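# Wash three ELISA plates in the washer, return to nests

## Task

Every ELISA plate sitting in nests N1, N2 and N3 must be washed, in whatever order you like. For each plate: carry it from its nest to the carrier of the washer WASHER and set it flat in the carrier's pocket, inside the locators, facing either way. Release it and press START, then wait for the lamp to turn amber and afterwards green. If the lamp instead goes dark and then red, or you discover the plate is not properly seated, reseat it and press START once more. Then carry the plate back to the same nest it came from and seat it there with well A1 at the nest corner labelled A1. A plate counts only if it stays in place without the robot holding it; at the end the gripper must be open and the arm moved away.

## Robot and tools

Robot: one arm with six revolute joints and a two-finger gripper. Cameras: cam_head_left and cam_head_right (896x504 each, head-mounted pinhole with radial distortion) and cam_wrist (616x616 fisheye on the hand).

Scene frame: origin on the table surface straight beneath the arm base, +z up, +y to the left when facing along +x. The base itself may sit slightly tilted against the table. Joint-space commands do not use this frame directly; it matters for reading positions and images.

Tool execute_actions. Argument actions is a list holding zero or one item. An empty list ([]) just reports the current state. A move item has rows (1 to 15 rows) and optional steps (1 to 15, default 15). Each row is exactly 7 numbers for this single arm, in order: waist, shoulder, elbow, wrist pitch, wrist yaw, wrist roll, then gripper opening. The six joint values are absolute target angles in radians (same convention as the Joint positions line), not offsets. The opening is an absolute value from -1 (shut) to +1 (fully open). One row is applied per control step of 1/30 s; if steps exceeds the row count, the final row keeps being used. A wait item has only steps (up to 300) and sends nothing new; it returns once that many steps have elapsed since the previous result. Optional pictures (true/false) chooses whether images come back; by default they do.

Joint ranges (rad): waist -2.880..2.880, shoulder 0.000..3.142, elbow 0.000..3.019, wrist pitch -1.693..1.571, wrist yaw -1.571..1.571, wrist roll -2.094..2.094. A call is rejected outright (nothing sent) if any target exceeds a range end by over 0.019 rad and is also further out than that joint's last reported angle. Actual ends may differ from the listed ones by up to 0.019 rad either way; a target beyond the true end gets clipped there, and the result then prints "joint sent to its limit" (possibly referring to an earlier, still running action). Missing that line does not prove more travel exists.

Motion limits: per step, each joint's commanded target stays within a fixed distance of its measured angle (waist 0.264, shoulder 0.32, elbow 0.276, wrist pitch 0.33, wrist yaw 0.186, wrist roll 0.522 rad), and all targets are pulled back if they would put the gripper over 70 mm from where it is. So distant targets take several steps. Between calls the arm continues toward the last row sent until it nearly stops or a step is HELD; after that only a new action moves it further. Tiny commanded moves of a few millimetres may produce no motion.

Result lines: Joint positions (rad, plus finger-pad gap in m, 0.094 when open) and Joint velocities (rad/s, m/s), in column order. grip_measured gives the finger opening on the same -1..1 scale you command; readings may be off by roughly 1 mm, consistently within a scene. Joint torques list each drive's total output (nonzero even unloaded, with per-joint offset, gain and noise; friction can mimic or mask load). HELD flags steps where your row was partly or wholly not delivered; "joint command not followed" means the clearance checker altered or blocked targets (mounting blocks and posts count as the arm). MOTOR HOT appears from 85 °C; at 100 °C an OVER-TEMPERATURE FAULT drops the arm, so avoid holding loads longer than needed.

Gripping: to hold something, command an opening below grip_measured; about 0.03 below grips firmly, a smaller margin grips softer. Pad force tops out near 50-62 N, less for parts thinner than about 2 mm, with a brief spike at first contact.

Tool zoom_image: camera (cam_head_left, cam_head_right or cam_wrist) and region [x0, y0, x1, y1] in that camera's pixel coordinates, top-left origin, at most 504x504 pixels. It returns an enlarged crop of the most recent image.

Tool finished_scene: scene is the integer number of the current scene. The goal must hold after ending.

Task hints: the washer has no plate sensor, so check seating yourself. Well A1 sits at the plate's clipped corner. START is the leftmost key on the bottom row of the washer keypad. The bottle stand behind the washer is loose and easily knocked. Occasional external tugs may act on a held part or push loose items.

Avoid: dropping plates, sliding them, slamming or pressing hard into the washer, nests or keypad, and knocking anything off the table, which ends the scene. Move smoothly, release and retract the arm at the end.

Each tool is called after ">>>" by a JSON object that holds its "api" and its "payload".

## Session

>>> {"api": "execute_actions", "payload": {"actions": []}}

Scene clock: 0.00 s of 15600.00 s.
grip_measured=+1.000
Joint positions: [ 0.476  1.25   1.12  -1.446  0.1   -0.953  0.094]
Joint velocities: [-0.005  0.005 -0.012  0.017 -0.051 -0.022  0.   ]
Joint torques (N m, as the arm reports them, + toward a larger angle): no reading
Motor temperatures (°C, as the motors report them): [26 25 24 26 28 24]

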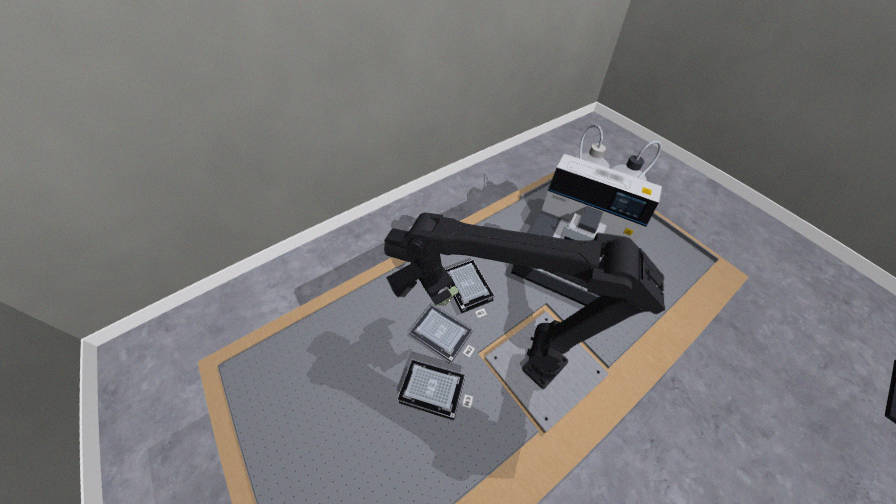

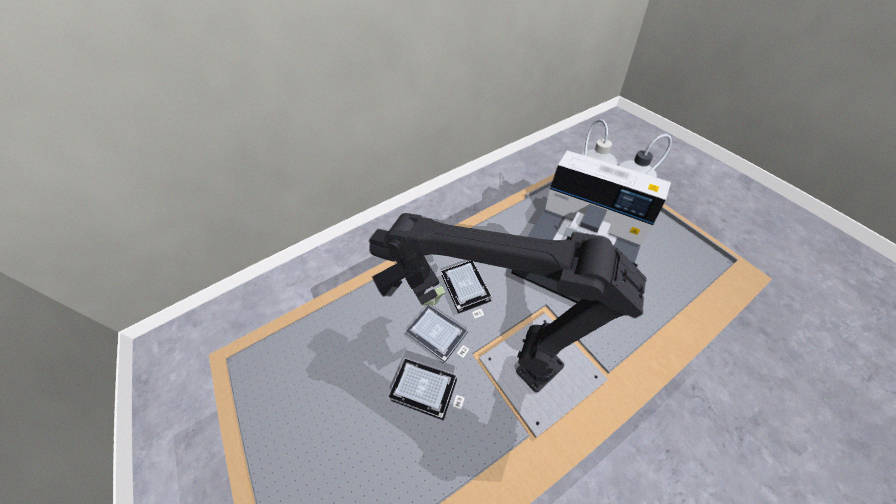

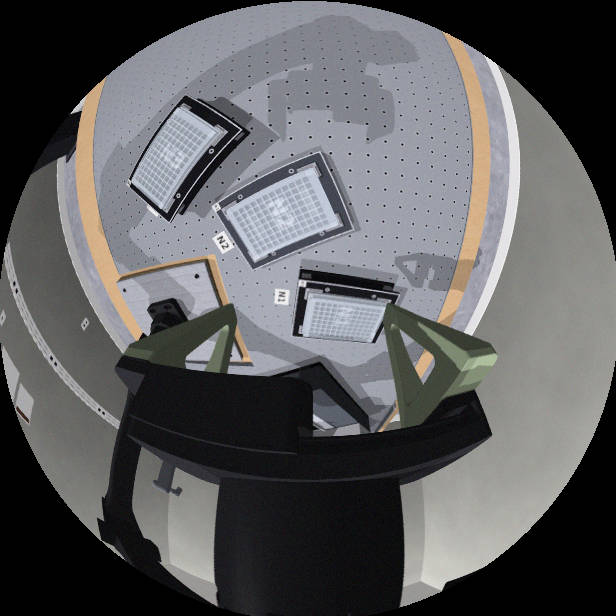

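>>> {"api": "execute_actions", "payload": {"actions": [{"rows":[[0.2,1.25,1.12,-1.44,0,0.4,1]]}]}}

>>> {"api": "execute_actions", "payload": {"actions": [{"steps":30}]}}

Scene clock: 6.10 s of 15600.00 s.
grip_measured=+1.000
Joint positions: [ 0.192  1.25   1.12  -1.445  0.003  0.251  0.094]
Joint velocities: [ 0.063 -0.015  0.012 -0.007 -0.051  0.857  0.   ]
Joint torques (N m, as the arm reports them, + toward a larger angle): [ 0.13 -9.66 10.19  0.02 -0.08  0.07]
Motor temperatures (°C, as the motors report them): [26 25 26 26 28 24]
Steps of this call (steps 1 to 90: nothing new was sent; then 2.60 s passed at rest; steps 91 to 105: all 15 steps of this action). Readings (joint positions):
91: [0.458 1.250 1.120 -1.446 0.051 -0.884]
92: [0.421 1.250 1.120 -1.446 0.022 -0.805]
94: [0.309 1.250 1.120 -1.446 0.005 -0.619]
98: [0.162 1.250 1.120 -1.445 0.005 -0.221]
105: the state above

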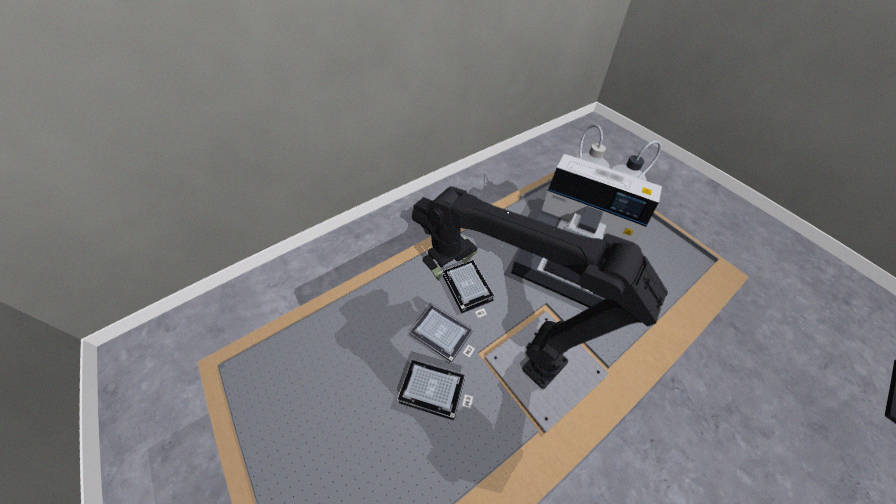

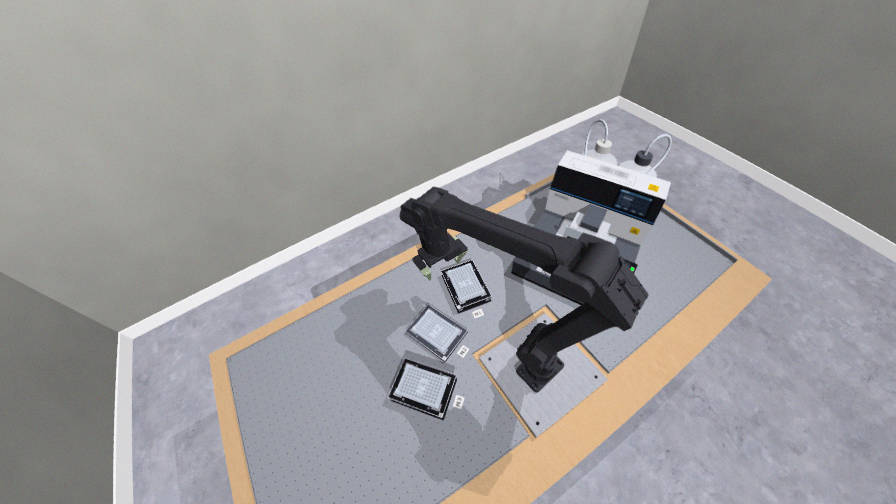

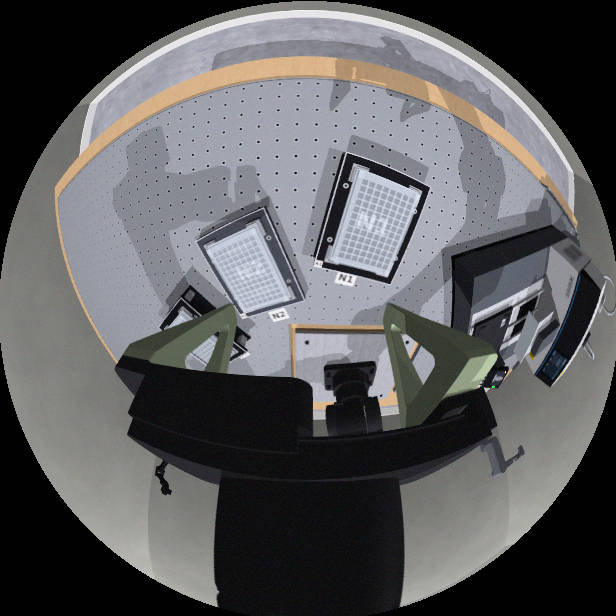

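Scene clock: 7.10 s of 15600.00 s.
grip_measured=+1.000
Joint positions: [ 0.194  1.25   1.12  -1.445  0.003  0.383  0.094]
Joint velocities: [-0.005 -0.005  0.012 -0.012 -0.037  0.022  0.   ]
Joint torques (N m, as the arm reports them, + toward a larger angle): [ 0.49 -9.67 10.15  0.   -0.09  0.11]
Motor temperatures (°C, as the motors report them): [26 25 26 26 28 24]
Steps of this call (steps 1 to 30: the robot went on to your last target). Readings (joint positions):
1: [0.193 1.250 1.120 -1.445 0.003 0.278]
2: [0.194 1.250 1.120 -1.445 0.003 0.299]
4: [0.194 1.250 1.120 -1.445 0.003 0.329]
8: [0.194 1.250 1.120 -1.445 0.003 0.361]
30: the state above
The arm was judged still, so your last target was given up. Only a new action makes it travel on or press farther. Fingers that are still opening or closing keep moving.

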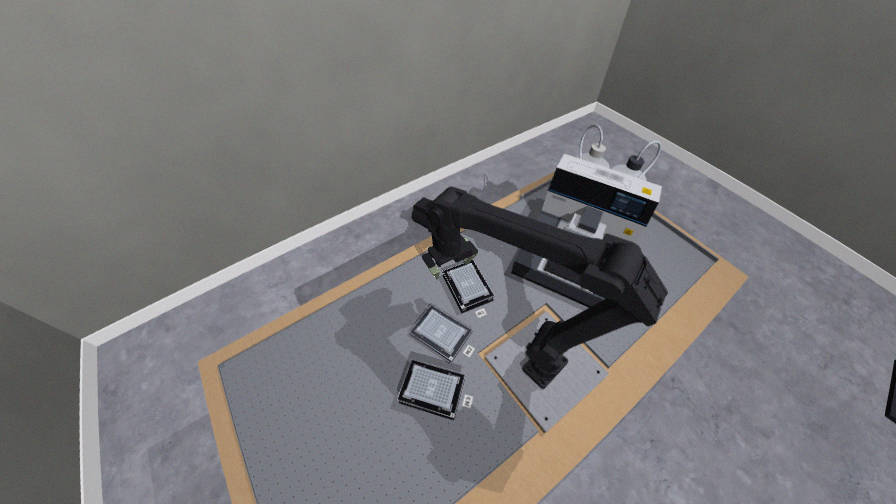

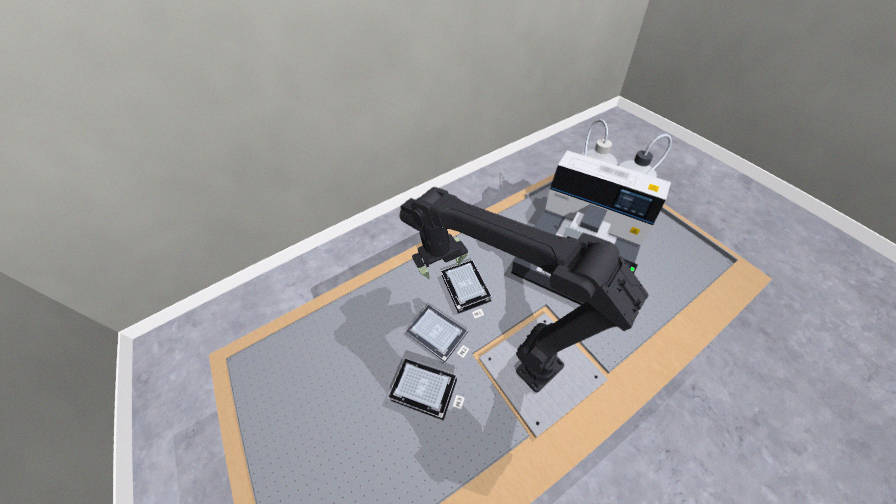

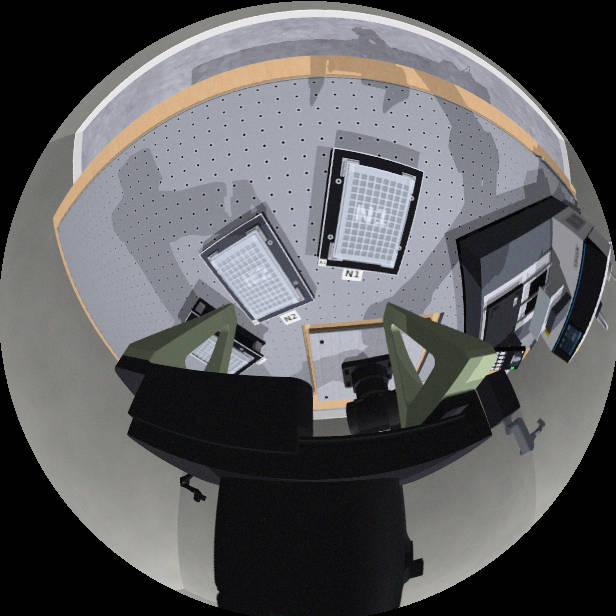

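>>> {"api": "execute_actions", "payload": {"actions": [{"rows":[[0.1,1.27,1.08,-1.42,0,0.34,1],[0.1,1.27,1.08,-1.42,0,0.34,1],[0.1,1.27,1.08,-1.42,0,0.34,1],[0.0,1.3,1.04,-1.38,0,0.3,1],[0.0,1.3,1.04,-1.38,0,0.3,1],[0.0,1.3,1.04,-1.38,0,0.3,1],[-0.06,1.35,1.0,-1.22,0,0.26,1]]}], "pictures": false}}

>>> {"api": "execute_actions", "payload": {"actions": [{"steps":20}]}}

Scene clock: 11.27 s of 15600.00 s.
grip_measured=+1.000
Joint positions: [-0.074  1.356  1.004 -1.232 -0.     0.287  0.094]
Joint velocities: [ 0.054  0.005 -0.007 -0.012  0.037 -0.066  0.   ]
Joint torques (N m, as the arm reports them, + toward a larger angle): [  0.74 -11.38   9.08   0.26   0.07  -0.22]
Motor temperatures (°C, as the motors report them): [26 25 26 26 28 24]
Steps of this call (steps 1 to 90: nothing new was sent; then 0.67 s passed at rest; steps 91 to 105: all 15 steps of this action). Readings (joint positions):
91: [0.187 1.250 1.116 -1.441 0.001 0.378]
92: [0.173 1.250 1.111 -1.435 0.000 0.373]
94: [0.125 1.254 1.092 -1.422 -0.002 0.359]
98: [-0.018 1.285 1.037 -1.313 -0.002 0.322]
105: the state above

Scene clock: 11.93 s of 15600.00 s.
grip_measured=+1.000
Joint positions: [-0.071  1.356  1.004 -1.23  -0.     0.277  0.094]
Joint velocities: [-0.005 -0.015 -0.007  0.002 -0.066  0.037  0.   ]
Joint torques (N m, as the arm reports them, + toward a larger angle): [  0.66 -11.56   9.02   0.22   0.07  -0.23]
Motor temperatures (°C, as the motors report them): [26 25 26 26 28 24]
Steps of this call (steps 1 to 15: the robot went on to your last target; steps 16 to 20: nothing new was sent). Readings (joint positions):
1: [-0.073 1.356 1.004 -1.231 -0.000 0.285]
2: [-0.072 1.356 1.004 -1.230 -0.000 0.284]
4: [-0.071 1.356 1.004 -1.230 -0.000 0.281]
8: [-0.071 1.356 1.004 -1.230 -0.000 0.279]
20: the state above
The arm was judged still, so your last target was given up. Only a new action makes it travel on or press farther. Fingers that are still opening or closing keep moving.

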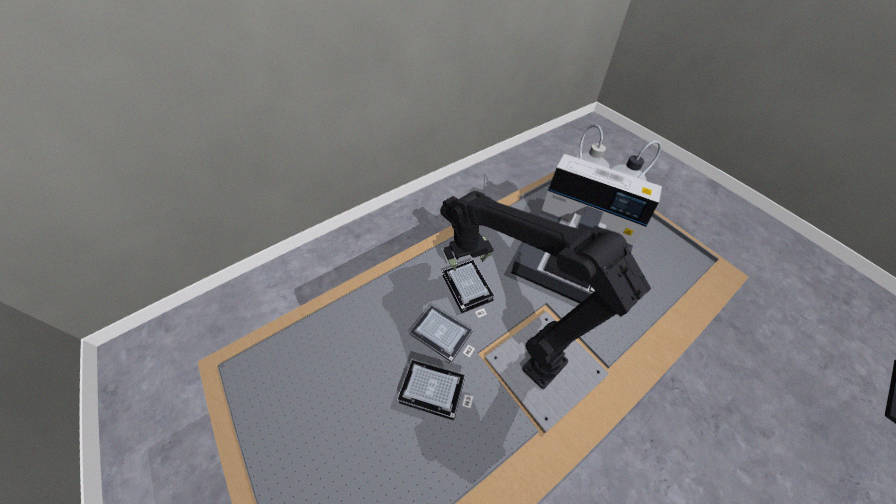

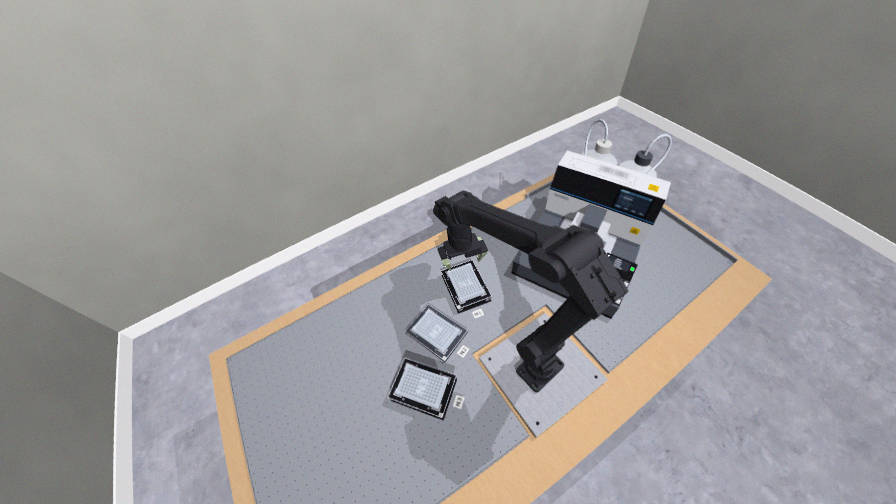

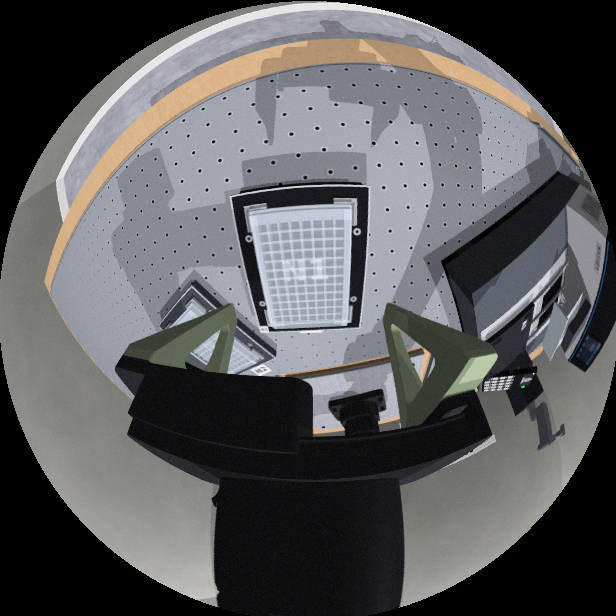

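>>> {"api": "execute_actions", "payload": {"actions": [{"rows":[[-0.06,1.356,0.96,-1.17,0,0.25,1],[-0.06,1.356,0.96,-1.17,0,0.25,1],[-0.06,1.356,0.96,-1.17,0,0.25,1],[-0.06,1.356,0.92,-1.13,0,0.24,1],[-0.06,1.356,0.92,-1.13,0,0.24,1],[-0.06,1.356,0.92,-1.13,0,0.24,1],[-0.055,1.356,0.88,-1.085,0,0.23,1]]}], "pictures": false}}

>>> {"api": "execute_actions", "payload": {"actions": [{"steps":15}]}}

Scene clock: 18.67 s of 15600.00 s.
grip_measured=+1.000
Joint positions: [-0.067  1.353  0.884 -1.096 -0.     0.25   0.094]
Joint velocities: [-0.005 -0.015 -0.007  0.022  0.066 -0.022  0.   ]
Joint torques (N m, as the arm reports them, + toward a larger angle): [ 0.57 -9.83  8.63  0.27  0.05 -0.23]
Motor temperatures (°C, as the motors report them): [26 25 27 26 28 24]
Steps of this call (steps 1 to 90: nothing new was sent; then 3.23 s passed at rest; steps 91 to 105: all 15 steps of this action). Readings (joint positions):
91: [-0.071 1.356 0.999 -1.218 -0.000 0.276]
92: [-0.071 1.355 0.992 -1.201 -0.000 0.274]
94: [-0.071 1.355 0.972 -1.176 -0.000 0.270]
98: [-0.070 1.353 0.914 -1.119 -0.000 0.259]
105: the state above

Scene clock: 19.17 s of 15600.00 s.
grip_measured=+1.000
Joint positions: [-0.067  1.353  0.884 -1.095 -0.     0.247  0.094]
Joint velocities: [-0.015  0.015 -0.007 -0.002  0.066 -0.007  0.   ]
Joint torques (N m, as the arm reports them, + toward a larger angle): [  0.75 -10.08   8.58   0.26   0.06  -0.24]
Motor temperatures (°C, as the motors report them): [26 25 27 26 28 24]
Steps of this call (steps 1 to 15: the robot went on to your last target). Readings (joint positions):
1: [-0.067 1.353 0.884 -1.096 -0.000 0.249]
2: [-0.067 1.353 0.884 -1.095 -0.000 0.249]
4: [-0.067 1.353 0.884 -1.095 -0.000 0.248]
8: [-0.067 1.353 0.884 -1.095 -0.000 0.248]
15: the state above
The arm was judged still, so your last target was given up. Only a new action makes it travel on or press farther. Fingers that are still opening or closing keep moving.

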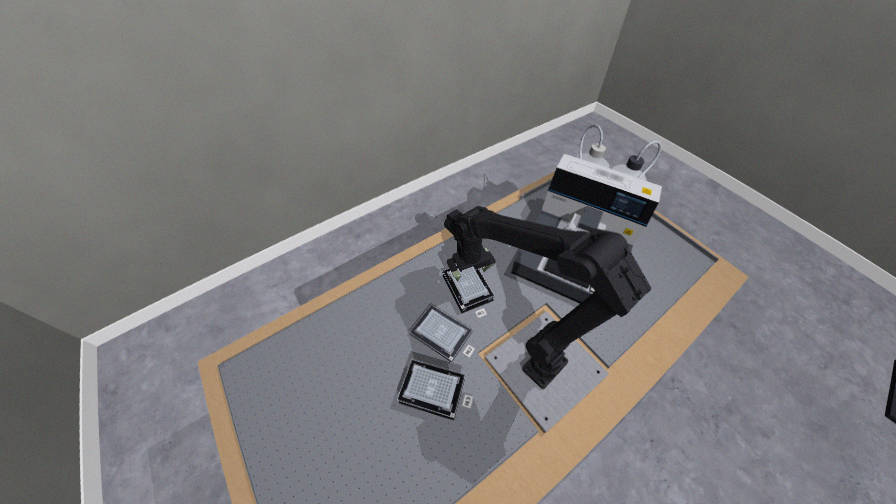

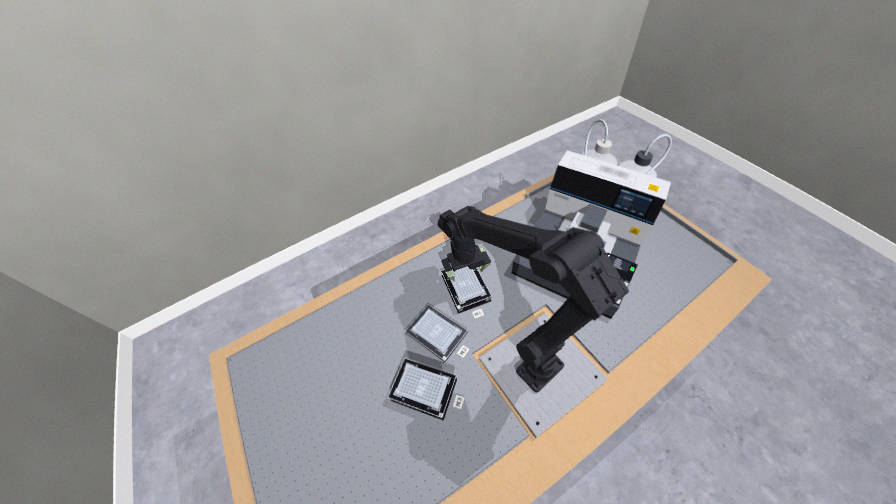

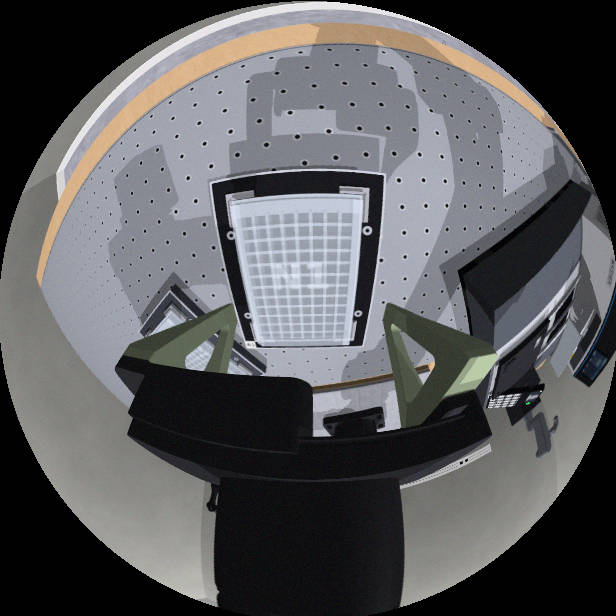

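>>> {"api": "execute_actions", "payload": {"actions": [{"rows":[[-0.04,1.37,0.86,-1.06,0,0.23,1],[-0.04,1.37,0.86,-1.06,0,0.23,1],[-0.04,1.37,0.86,-1.06,0,0.23,1],[-0.04,1.37,0.86,-1.06,0,0.23,1],[-0.03,1.39,0.826,-1.0,0,0.23,1]]}], "pictures": false}}

>>> {"api": "execute_actions", "payload": {"actions": [{"steps":10}]}}

Scene clock: 24.50 s of 15600.00 s.
grip_measured=+1.000
Joint positions: [-0.039  1.376  0.834 -1.011 -0.     0.247  0.094]
Joint velocities: [-0.015 -0.005  0.012  0.027  0.007  0.037  0.   ]
Joint torques (N m, as the arm reports them, + toward a larger angle): [ 0.52 -8.73  7.83  0.21  0.06 -0.24]
Motor temperatures (°C, as the motors report them): [26 25 27 26 28 24]
Steps of this call (steps 1 to 90: nothing new was sent; then 1.83 s passed at rest; steps 91 to 105: all 15 steps of this action). Readings (joint positions):
91: [-0.066 1.353 0.883 -1.089 -0.000 0.247]
92: [-0.063 1.353 0.880 -1.081 -0.000 0.247]
94: [-0.056 1.353 0.875 -1.073 -0.000 0.247]
98: [-0.042 1.363 0.844 -1.019 -0.000 0.247]
105: the state above

Scene clock: 24.83 s of 15600.00 s.
grip_measured=+1.000
Joint positions: [-0.039  1.376  0.834 -1.01  -0.     0.247  0.094]
Joint velocities: [ 0.005 -0.005 -0.022 -0.007 -0.022  0.022  0.   ]
Joint torques (N m, as the arm reports them, + toward a larger angle): [ 0.61 -8.99  7.88  0.3   0.05 -0.24]
Motor temperatures (°C, as the motors report them): [26 25 27 26 28 24]
Steps of this call (steps 1 to 10: the robot went on to your last target). Readings (joint positions):
1: [-0.039 1.376 0.834 -1.010 -0.000 0.247]
2: [-0.039 1.376 0.834 -1.010 -0.000 0.247]
4: [-0.039 1.376 0.834 -1.010 -0.000 0.247]
8: [-0.039 1.376 0.834 -1.010 -0.000 0.247]
10: the state above

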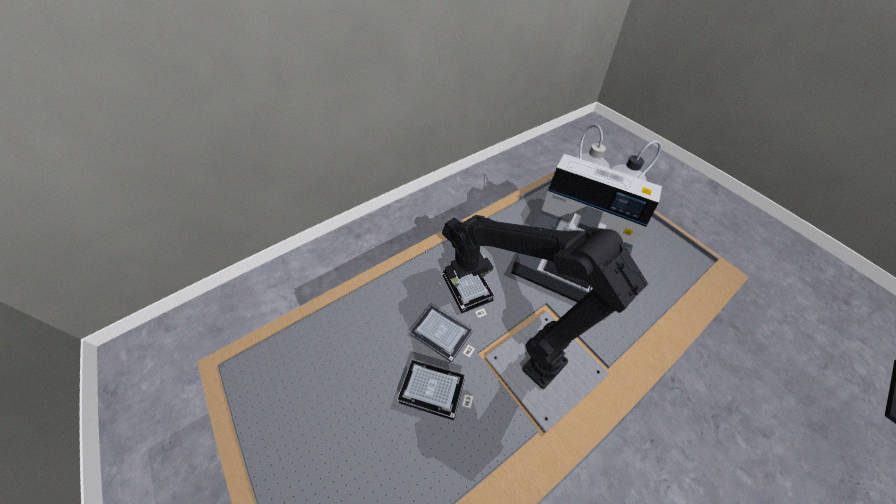

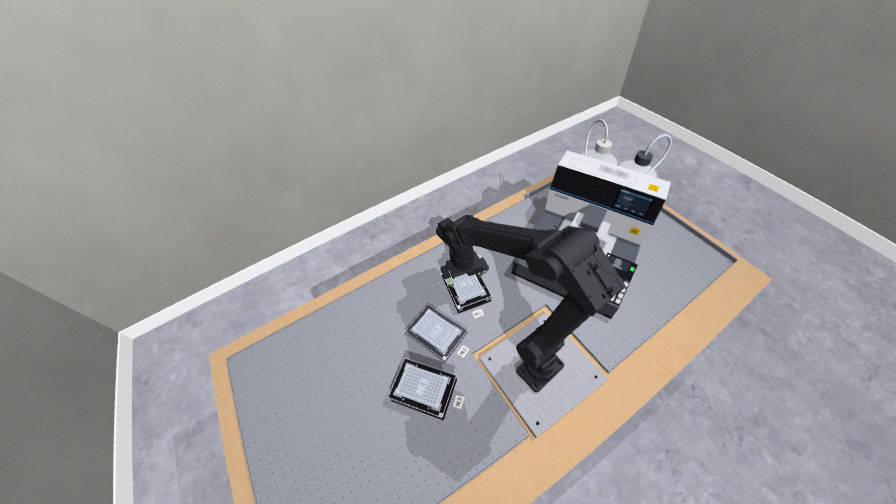

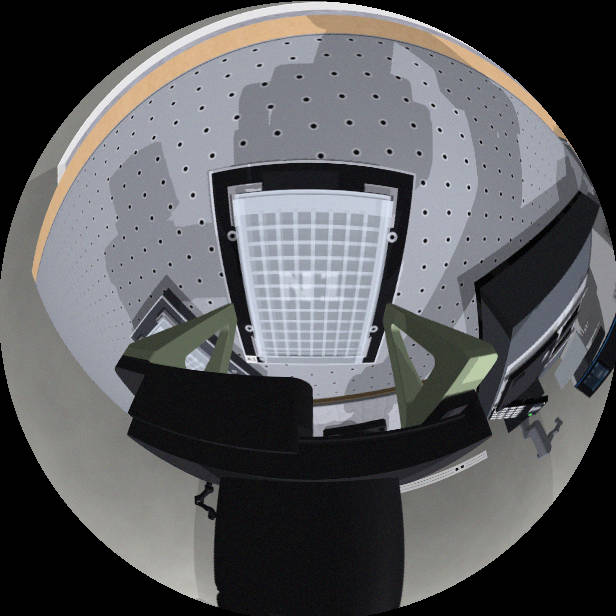

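>>> {"api": "execute_actions", "payload": {"actions": [{"rows":[[-0.04,1.405,0.815,-0.98,0,0.247,1],[-0.04,1.405,0.815,-0.98,0,0.247,1],[-0.04,1.405,0.815,-0.98,0,0.247,1],[-0.04,1.405,0.815,-0.98,0,0.247,1],[-0.04,1.424,0.802,-0.96,0,0.247,1]]}]}}

>>> {"api": "zoom_image", "payload": {"camera": "cam_head_left", "region": [400,220,540,320]}}

Scene clock: 27.63 s of 15600.00 s.
grip_measured=+1.000
Joint positions: [-0.039  1.41   0.811 -0.97  -0.     0.247  0.094]
Joint velocities: [-0.005 -0.005  0.002  0.012 -0.007 -0.051  0.   ]
Joint torques (N m, as the arm reports them, + toward a larger angle): [-0.04 -9.11  7.36  0.18  0.05 -0.07]
Motor temperatures (°C, as the motors report them): [26 25 27 26 28 24]
Steps of this call (steps 1 to 15: the robot went on to your last target; steps 16 to 69: nothing new was sent; steps 70 to 84: all 15 steps of this action). Readings (joint positions):
70: [-0.039 1.377 0.833 -1.006 -0.000 0.247]
71: [-0.039 1.378 0.832 -1.000 -0.000 0.247]
73: [-0.039 1.381 0.830 -0.993 -0.000 0.247]
77: [-0.039 1.399 0.818 -0.973 -0.000 0.247]
84: the state above

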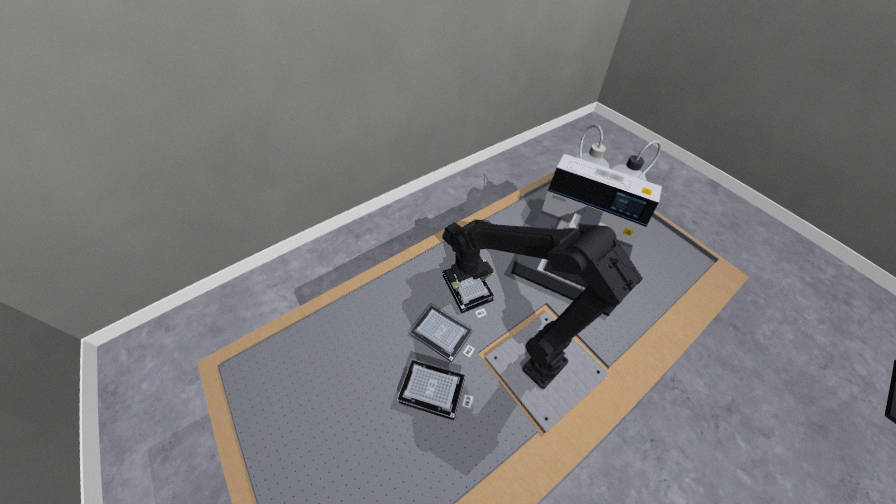

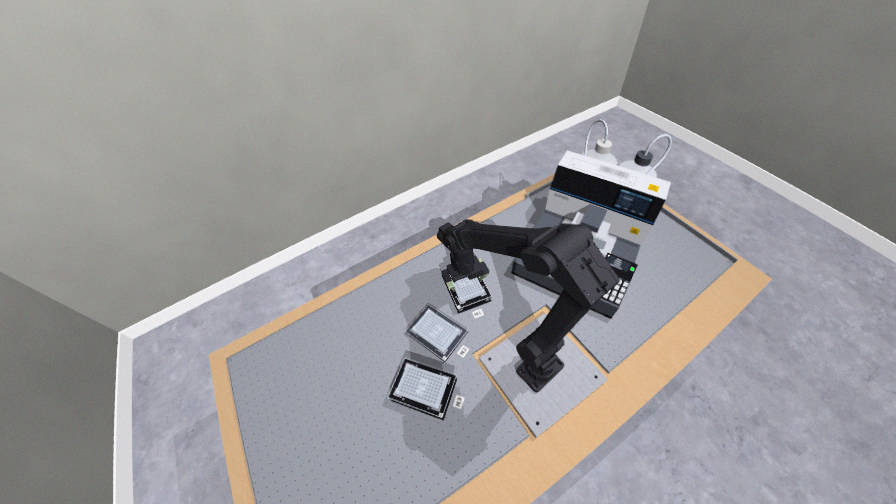

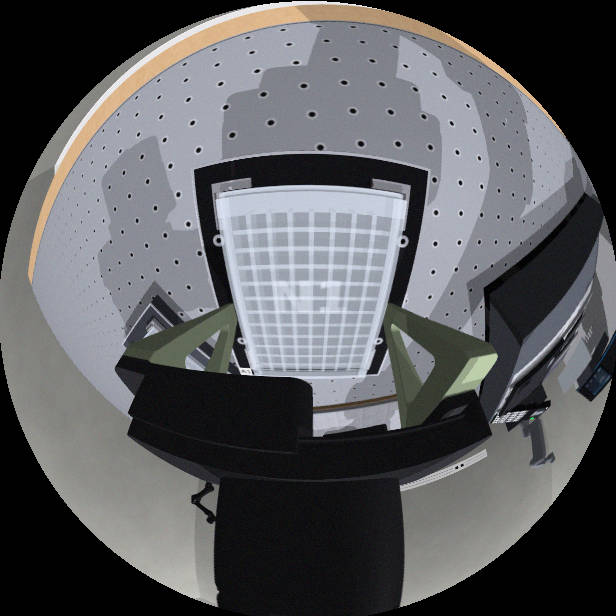

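Region (400, 220, 540, 320) of cam_head_left's 896x504 image, scaled by 3.600, with more detail than that image has; it fills the top 360 rows of this view, and the rest is white.

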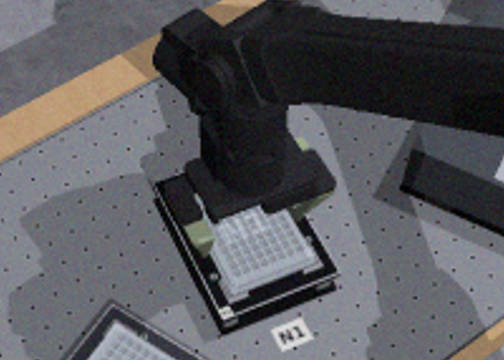

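>>> {"api": "execute_actions", "payload": {"actions": [{"rows":[[-0.04,1.446,0.805,-0.94,0,0.247,1]]}], "pictures": false}}

>>> {"api": "execute_actions", "payload": {"actions": [{"rows":[[-0.04,1.446,0.805,-0.94,0,0.247,0.78]]}]}}

Scene clock: 29.97 s of 15600.00 s.
grip_measured=+1.000
Joint positions: [-0.039  1.414  0.811 -0.96  -0.     0.247  0.094]
Joint velocities: [-0.015  0.005 -0.007  0.002  0.022 -0.051  0.   ]
Joint torques (N m, as the arm reports them, + toward a larger angle): [-0.02 -7.2   7.68  0.74  0.05 -0.07]
Motor temperatures (°C, as the motors report them): [26 25 27 26 28 24]
Steps of this call (steps 1 to 15: the robot went on to your last target; steps 16 to 55: nothing new was sent; steps 56 to 70: all 15 steps of this action). Readings (joint positions):
56: [-0.039 1.411 0.811 -0.966 -0.000 0.247]
57: [-0.039 1.413 0.811 -0.962 -0.000 0.247]
59: [-0.039 1.414 0.811 -0.960 -0.000 0.247]
63: [-0.039 1.414 0.811 -0.960 -0.000 0.247]
70: the state above

Scene clock: 30.47 s of 15600.00 s.
grip_measured=+0.792
Joint positions: [-0.04   1.414  0.811 -0.958  0.001  0.247  0.084]
Joint velocities: [-0.015 -0.005  0.007  0.017 -0.007  0.066 -0.002]
Joint torques (N m, as the arm reports them, + toward a larger angle): [-0.04 -7.28  7.7   0.64 -0.02 -0.07]
Motor temperatures (°C, as the motors report them): [26 25 27 26 28 24]
Steps of this call (steps 1 to 15: all 15 steps of this action). Readings (joint positions):
1: [-0.039 1.414 0.811 -0.960 -0.000 0.247]
2: [-0.039 1.414 0.811 -0.959 0.002 0.247]
4: [-0.040 1.414 0.811 -0.958 0.001 0.247]
8: [-0.040 1.414 0.811 -0.958 0.001 0.247]
15: the state above

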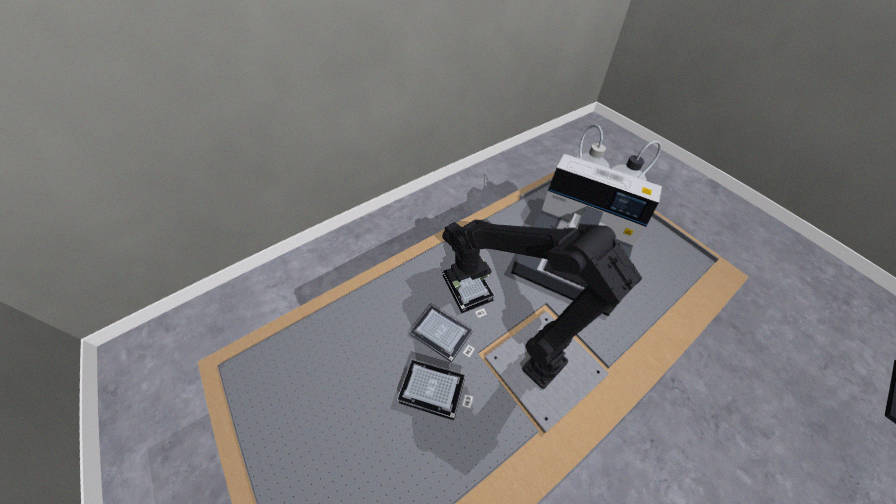

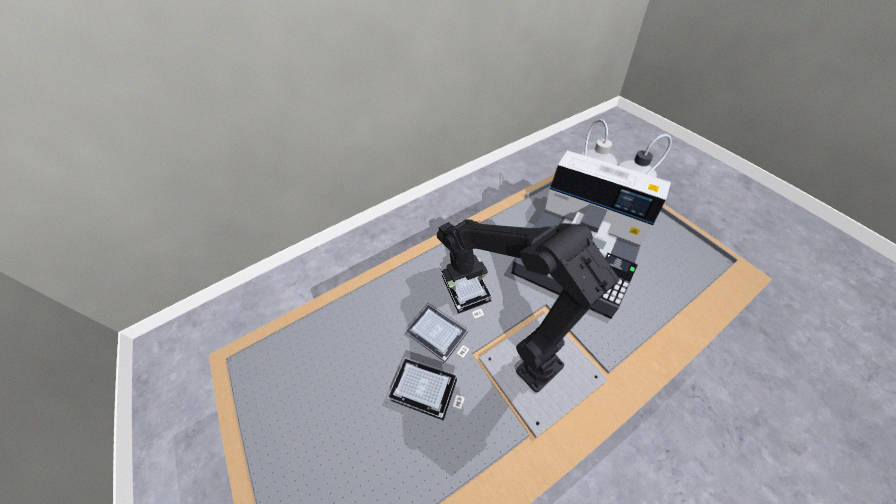

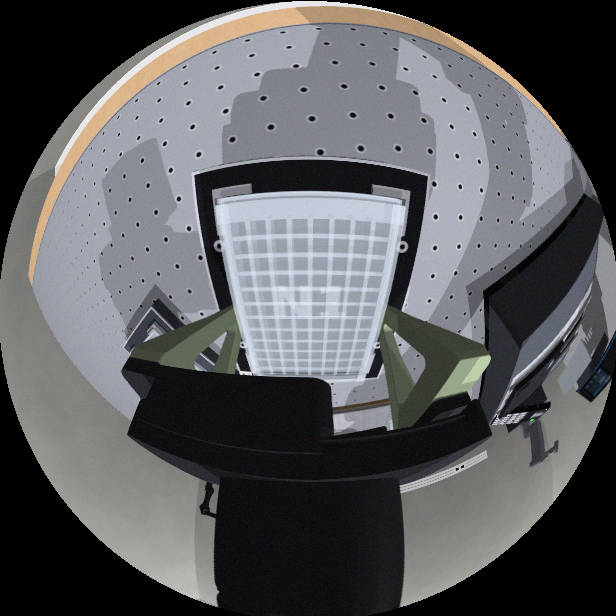

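>>> {"api": "execute_actions", "payload": {"actions": [{"rows":[[-0.04,1.414,0.811,-0.958,0,0.247,0.755],[-0.04,1.414,0.811,-0.958,0,0.247,0.755],[-0.04,1.414,0.811,-0.958,0,0.247,0.755],[-0.04,1.414,0.811,-0.958,0,0.247,0.755],[-0.04,1.39,0.83,-0.99,0,0.247,0.755],[-0.04,1.39,0.83,-0.99,0,0.247,0.755],[-0.04,1.39,0.83,-0.99,0,0.247,0.755],[-0.04,1.37,0.85,-1.03,0,0.247,0.755],[-0.04,1.37,0.85,-1.03,0,0.247,0.755],[-0.04,1.37,0.85,-1.03,0,0.247,0.755],[-0.04,1.35,0.89,-1.1,0,0.247,0.755],[-0.04,1.35,0.89,-1.1,0,0.247,0.755],[-0.04,1.35,0.89,-1.1,0,0.247,0.755],[-0.04,1.33,0.95,-1.18,0,0.247,0.755]]}], "pictures": false}}

>>> {"api": "execute_actions", "payload": {"actions": [{"rows":[[-0.04,1.31,1.0,-1.25,0,0.247,0.755],[-0.04,1.31,1.0,-1.25,0,0.247,0.755],[-0.04,1.31,1.0,-1.25,0,0.247,0.755],[-0.1,1.3,1.05,-1.31,0,0.247,0.755],[-0.15,1.3,1.05,-1.31,0,0.247,0.755],[-0.2,1.3,1.05,-1.31,0,0.247,0.755],[-0.25,1.3,1.1,-1.36,0,0.247,0.755],[-0.3,1.3,1.1,-1.36,0,0.247,0.755],[-0.35,1.3,1.1,-1.36,0,0.247,0.755],[-0.4,1.3,1.15,-1.41,0,0.247,0.755],[-0.45,1.3,1.15,-1.41,0,0.247,0.755],[-0.5,1.3,1.15,-1.41,0,0.247,0.755],[-0.55,1.3,1.15,-1.41,0,0.247,0.755],[-0.6,1.3,1.15,-1.41,0,0.247,0.755]]}], "pictures": false}}

>>> {"api": "execute_actions", "payload": {"actions": [{"steps":15}]}}

Scene clock: 37.57 s of 15600.00 s.
grip_measured=+0.773
Joint positions: [-0.04   1.364  0.853 -1.13   0.001  0.247  0.083]
Joint velocities: [-0.015 -0.19   0.457 -0.789  0.051  0.081 -0.001]
Joint torques (N m, as the arm reports them, + toward a larger angle): [ -0.27 -12.46  15.02   0.11  -0.01  -0.07]
Motor temperatures (°C, as the motors report them): [26 25 27 26 28 24]
Steps of this call (steps 1 to 15: the robot went on to your last target; steps 16 to 90: nothing new was sent; then 3.60 s passed at rest; steps 91 to 105: all 15 steps of this action). Readings (joint positions):
91: [-0.040 1.413 0.811 -0.958 0.001 0.247]
92: [-0.040 1.413 0.811 -0.958 0.001 0.247]
94: [-0.040 1.413 0.811 -0.958 0.001 0.247]
98: [-0.040 1.405 0.813 -0.970 0.001 0.247]
105: the state above

Scene clock: 38.07 s of 15600.00 s.
grip_measured=+0.773
Joint positions: [-0.555  1.307  1.108 -1.389 -0.     0.247  0.083]
Joint velocities: [-1.538 -0.024  0.085 -0.081  0.066 -0.007  0.   ]
Joint torques (N m, as the arm reports them, + toward a larger angle): [  3.28 -11.27  13.32  -0.86  -0.04  -0.07]
Motor temperatures (°C, as the motors report them): [26 25 27 26 28 24]
Steps of this call (steps 1 to 15: all 15 steps of this action). Readings (joint positions):
1: [-0.040 1.358 0.874 -1.164 0.001 0.247]
2: [-0.040 1.352 0.897 -1.196 0.001 0.247]
4: [-0.043 1.335 0.944 -1.239 0.001 0.247]
8: [-0.156 1.310 1.029 -1.313 -0.002 0.247]
15: the state above

Scene clock: 38.57 s of 15600.00 s.
grip_measured=+0.773
Joint positions: [-0.605  1.307  1.11  -1.401  0.003  0.247  0.083]
Joint velocities: [-0.005 -0.005  0.002  0.007  0.051 -0.037  0.   ]
Joint torques (N m, as the arm reports them, + toward a larger angle): [ -0.16 -11.45  13.67  -0.65  -0.06  -0.06]
Motor temperatures (°C, as the motors report them): [26 25 27 26 28 24]
Steps of this call (steps 1 to 15: the robot went on to your last target). Readings (joint positions):
1: [-0.599 1.307 1.110 -1.391 0.002 0.247]
2: [-0.629 1.307 1.110 -1.394 0.003 0.247]
4: [-0.646 1.307 1.110 -1.399 0.004 0.247]
8: [-0.617 1.307 1.110 -1.401 0.003 0.247]
15: the state above

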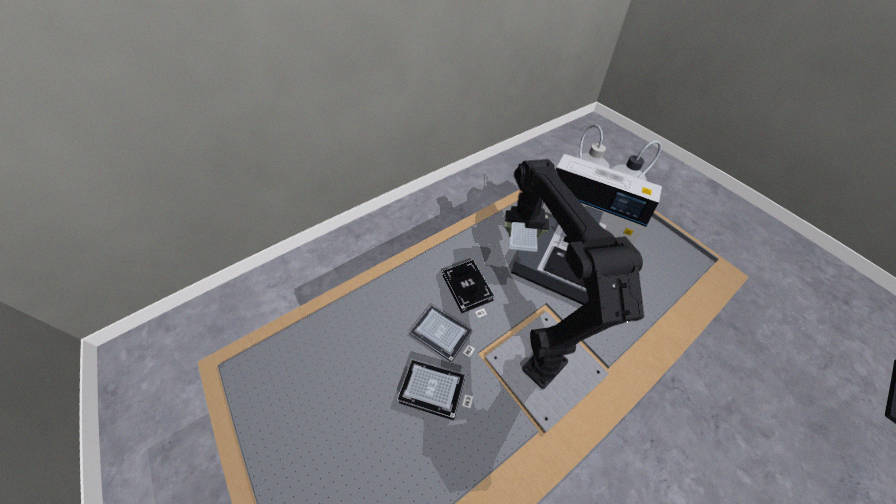

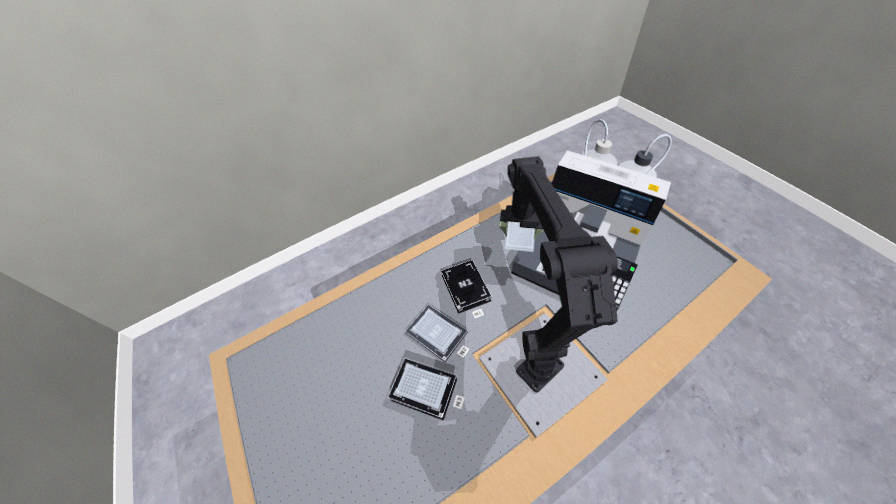

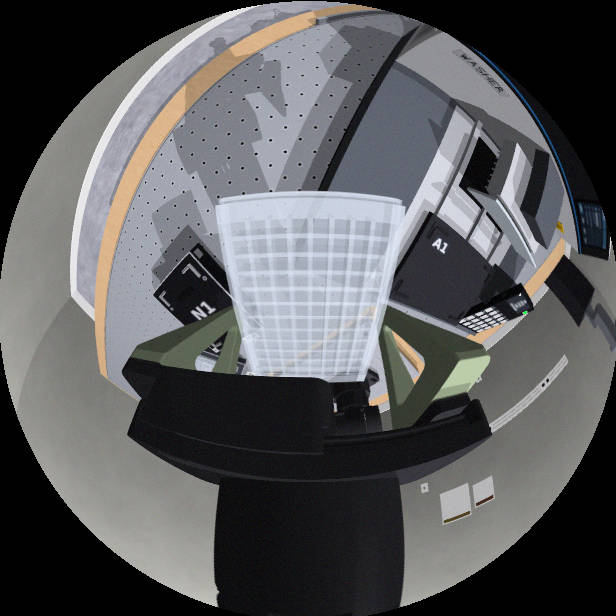

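>>> {"api": "execute_actions", "payload": {"actions": [{"rows":[[-0.64,1.3,1.13,-1.38,0,0.1,0.74],[-0.67,1.3,1.13,-1.38,0,0,0.74],[-0.7,1.3,1.13,-1.38,0,-0.1,0.74],[-0.73,1.3,1.13,-1.38,0,-0.2,0.74],[-0.76,1.3,1.13,-1.38,0,-0.3,0.74],[-0.79,1.3,1.13,-1.38,0,-0.4,0.74],[-0.82,1.3,1.13,-1.38,0,-0.5,0.74],[-0.85,1.3,1.13,-1.38,0,-0.6,0.74],[-0.88,1.3,1.13,-1.38,0,-0.7,0.74],[-0.91,1.3,1.13,-1.38,0,-0.8,0.74],[-0.94,1.3,1.13,-1.38,0,-0.9,0.74],[-0.97,1.3,1.13,-1.38,0,-1.0,0.74],[-1.0,1.3,1.13,-1.38,0,-1.1,0.74],[-1.02,1.3,1.13,-1.38,0,-1.2,0.74],[-1.04,1.3,1.13,-1.36,0,-1.27,0.74]]}], "pictures": false}}

>>> {"api": "execute_actions", "payload": {"actions": [{"steps":25}]}}

Scene clock: 43.40 s of 15600.00 s.
grip_measured=+0.770
Joint positions: [-1.005  1.305  1.111 -1.384 -0.002 -0.878  0.083]
Joint velocities: [-0.718  0.015 -0.012  0.159  0.037 -2.542  0.   ]
Joint torques (N m, as the arm reports them, + toward a larger angle): [  0.36 -10.95  11.83   0.33   0.08  -0.2 ]
Motor temperatures (°C, as the motors report them): [26 25 28 26 28 24]
Steps of this call (steps 1 to 15: the robot went on to your last target; steps 16 to 130: nothing new was sent; steps 131 to 145: all 15 steps of this action). Readings (joint positions):
131: [-0.606 1.305 1.111 -1.414 -0.003 0.225]
132: [-0.612 1.305 1.111 -1.406 -0.003 0.186]
134: [-0.645 1.305 1.111 -1.394 -0.003 0.074]
138: [-0.777 1.305 1.111 -1.388 -0.003 -0.234]
145: the state above

Scene clock: 44.23 s of 15600.00 s.
grip_measured=+0.770
Joint positions: [-1.051  1.305  1.111 -1.37  -0.001 -1.251  0.083]
Joint velocities: [-0.005 -0.005  0.002  0.002 -0.022  0.022  0.   ]
Joint torques (N m, as the arm reports them, + toward a larger angle): [  0.5  -10.7   11.83   0.25  -0.01  -0.25]
Motor temperatures (°C, as the motors report them): [26 25 28 26 28 24]
Steps of this call (steps 1 to 25: the robot went on to your last target). Readings (joint positions):
1: [-1.026 1.305 1.111 -1.379 -0.002 -0.953]
2: [-1.041 1.305 1.111 -1.374 -0.001 -1.013]
4: [-1.052 1.305 1.111 -1.371 -0.001 -1.100]
8: [-1.051 1.305 1.111 -1.370 -0.001 -1.191]
25: the state above

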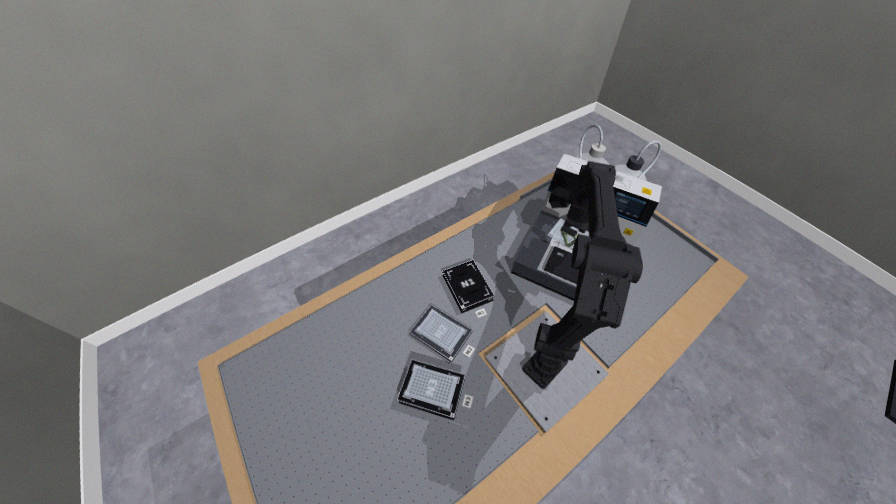

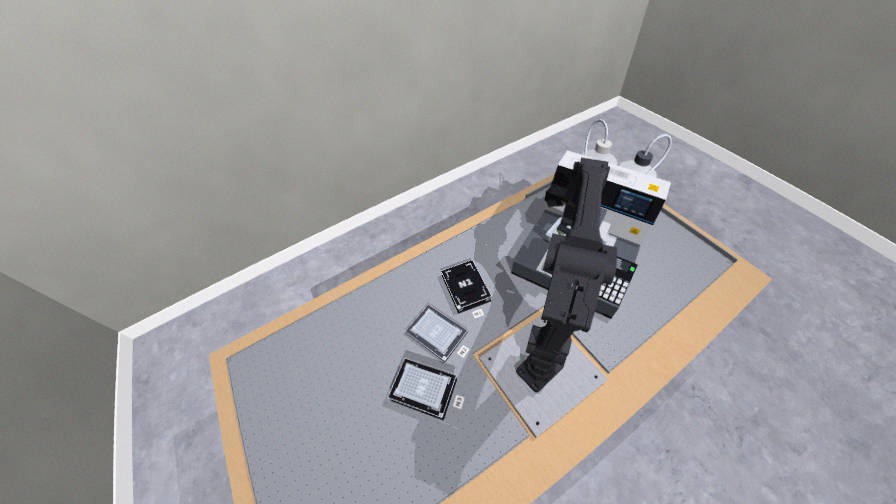

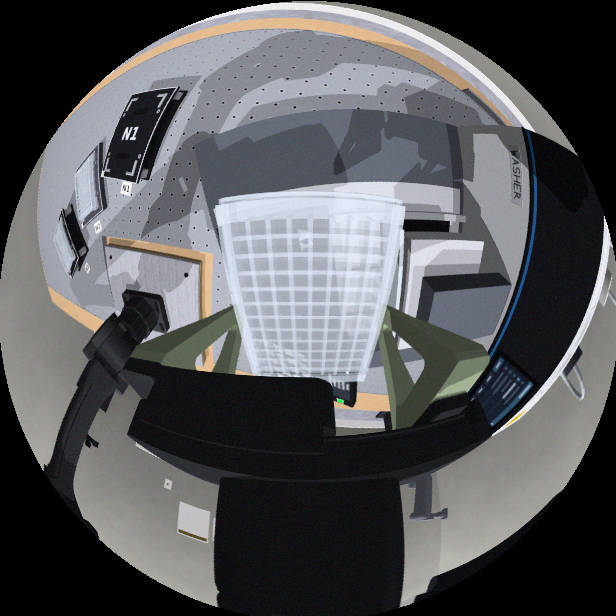

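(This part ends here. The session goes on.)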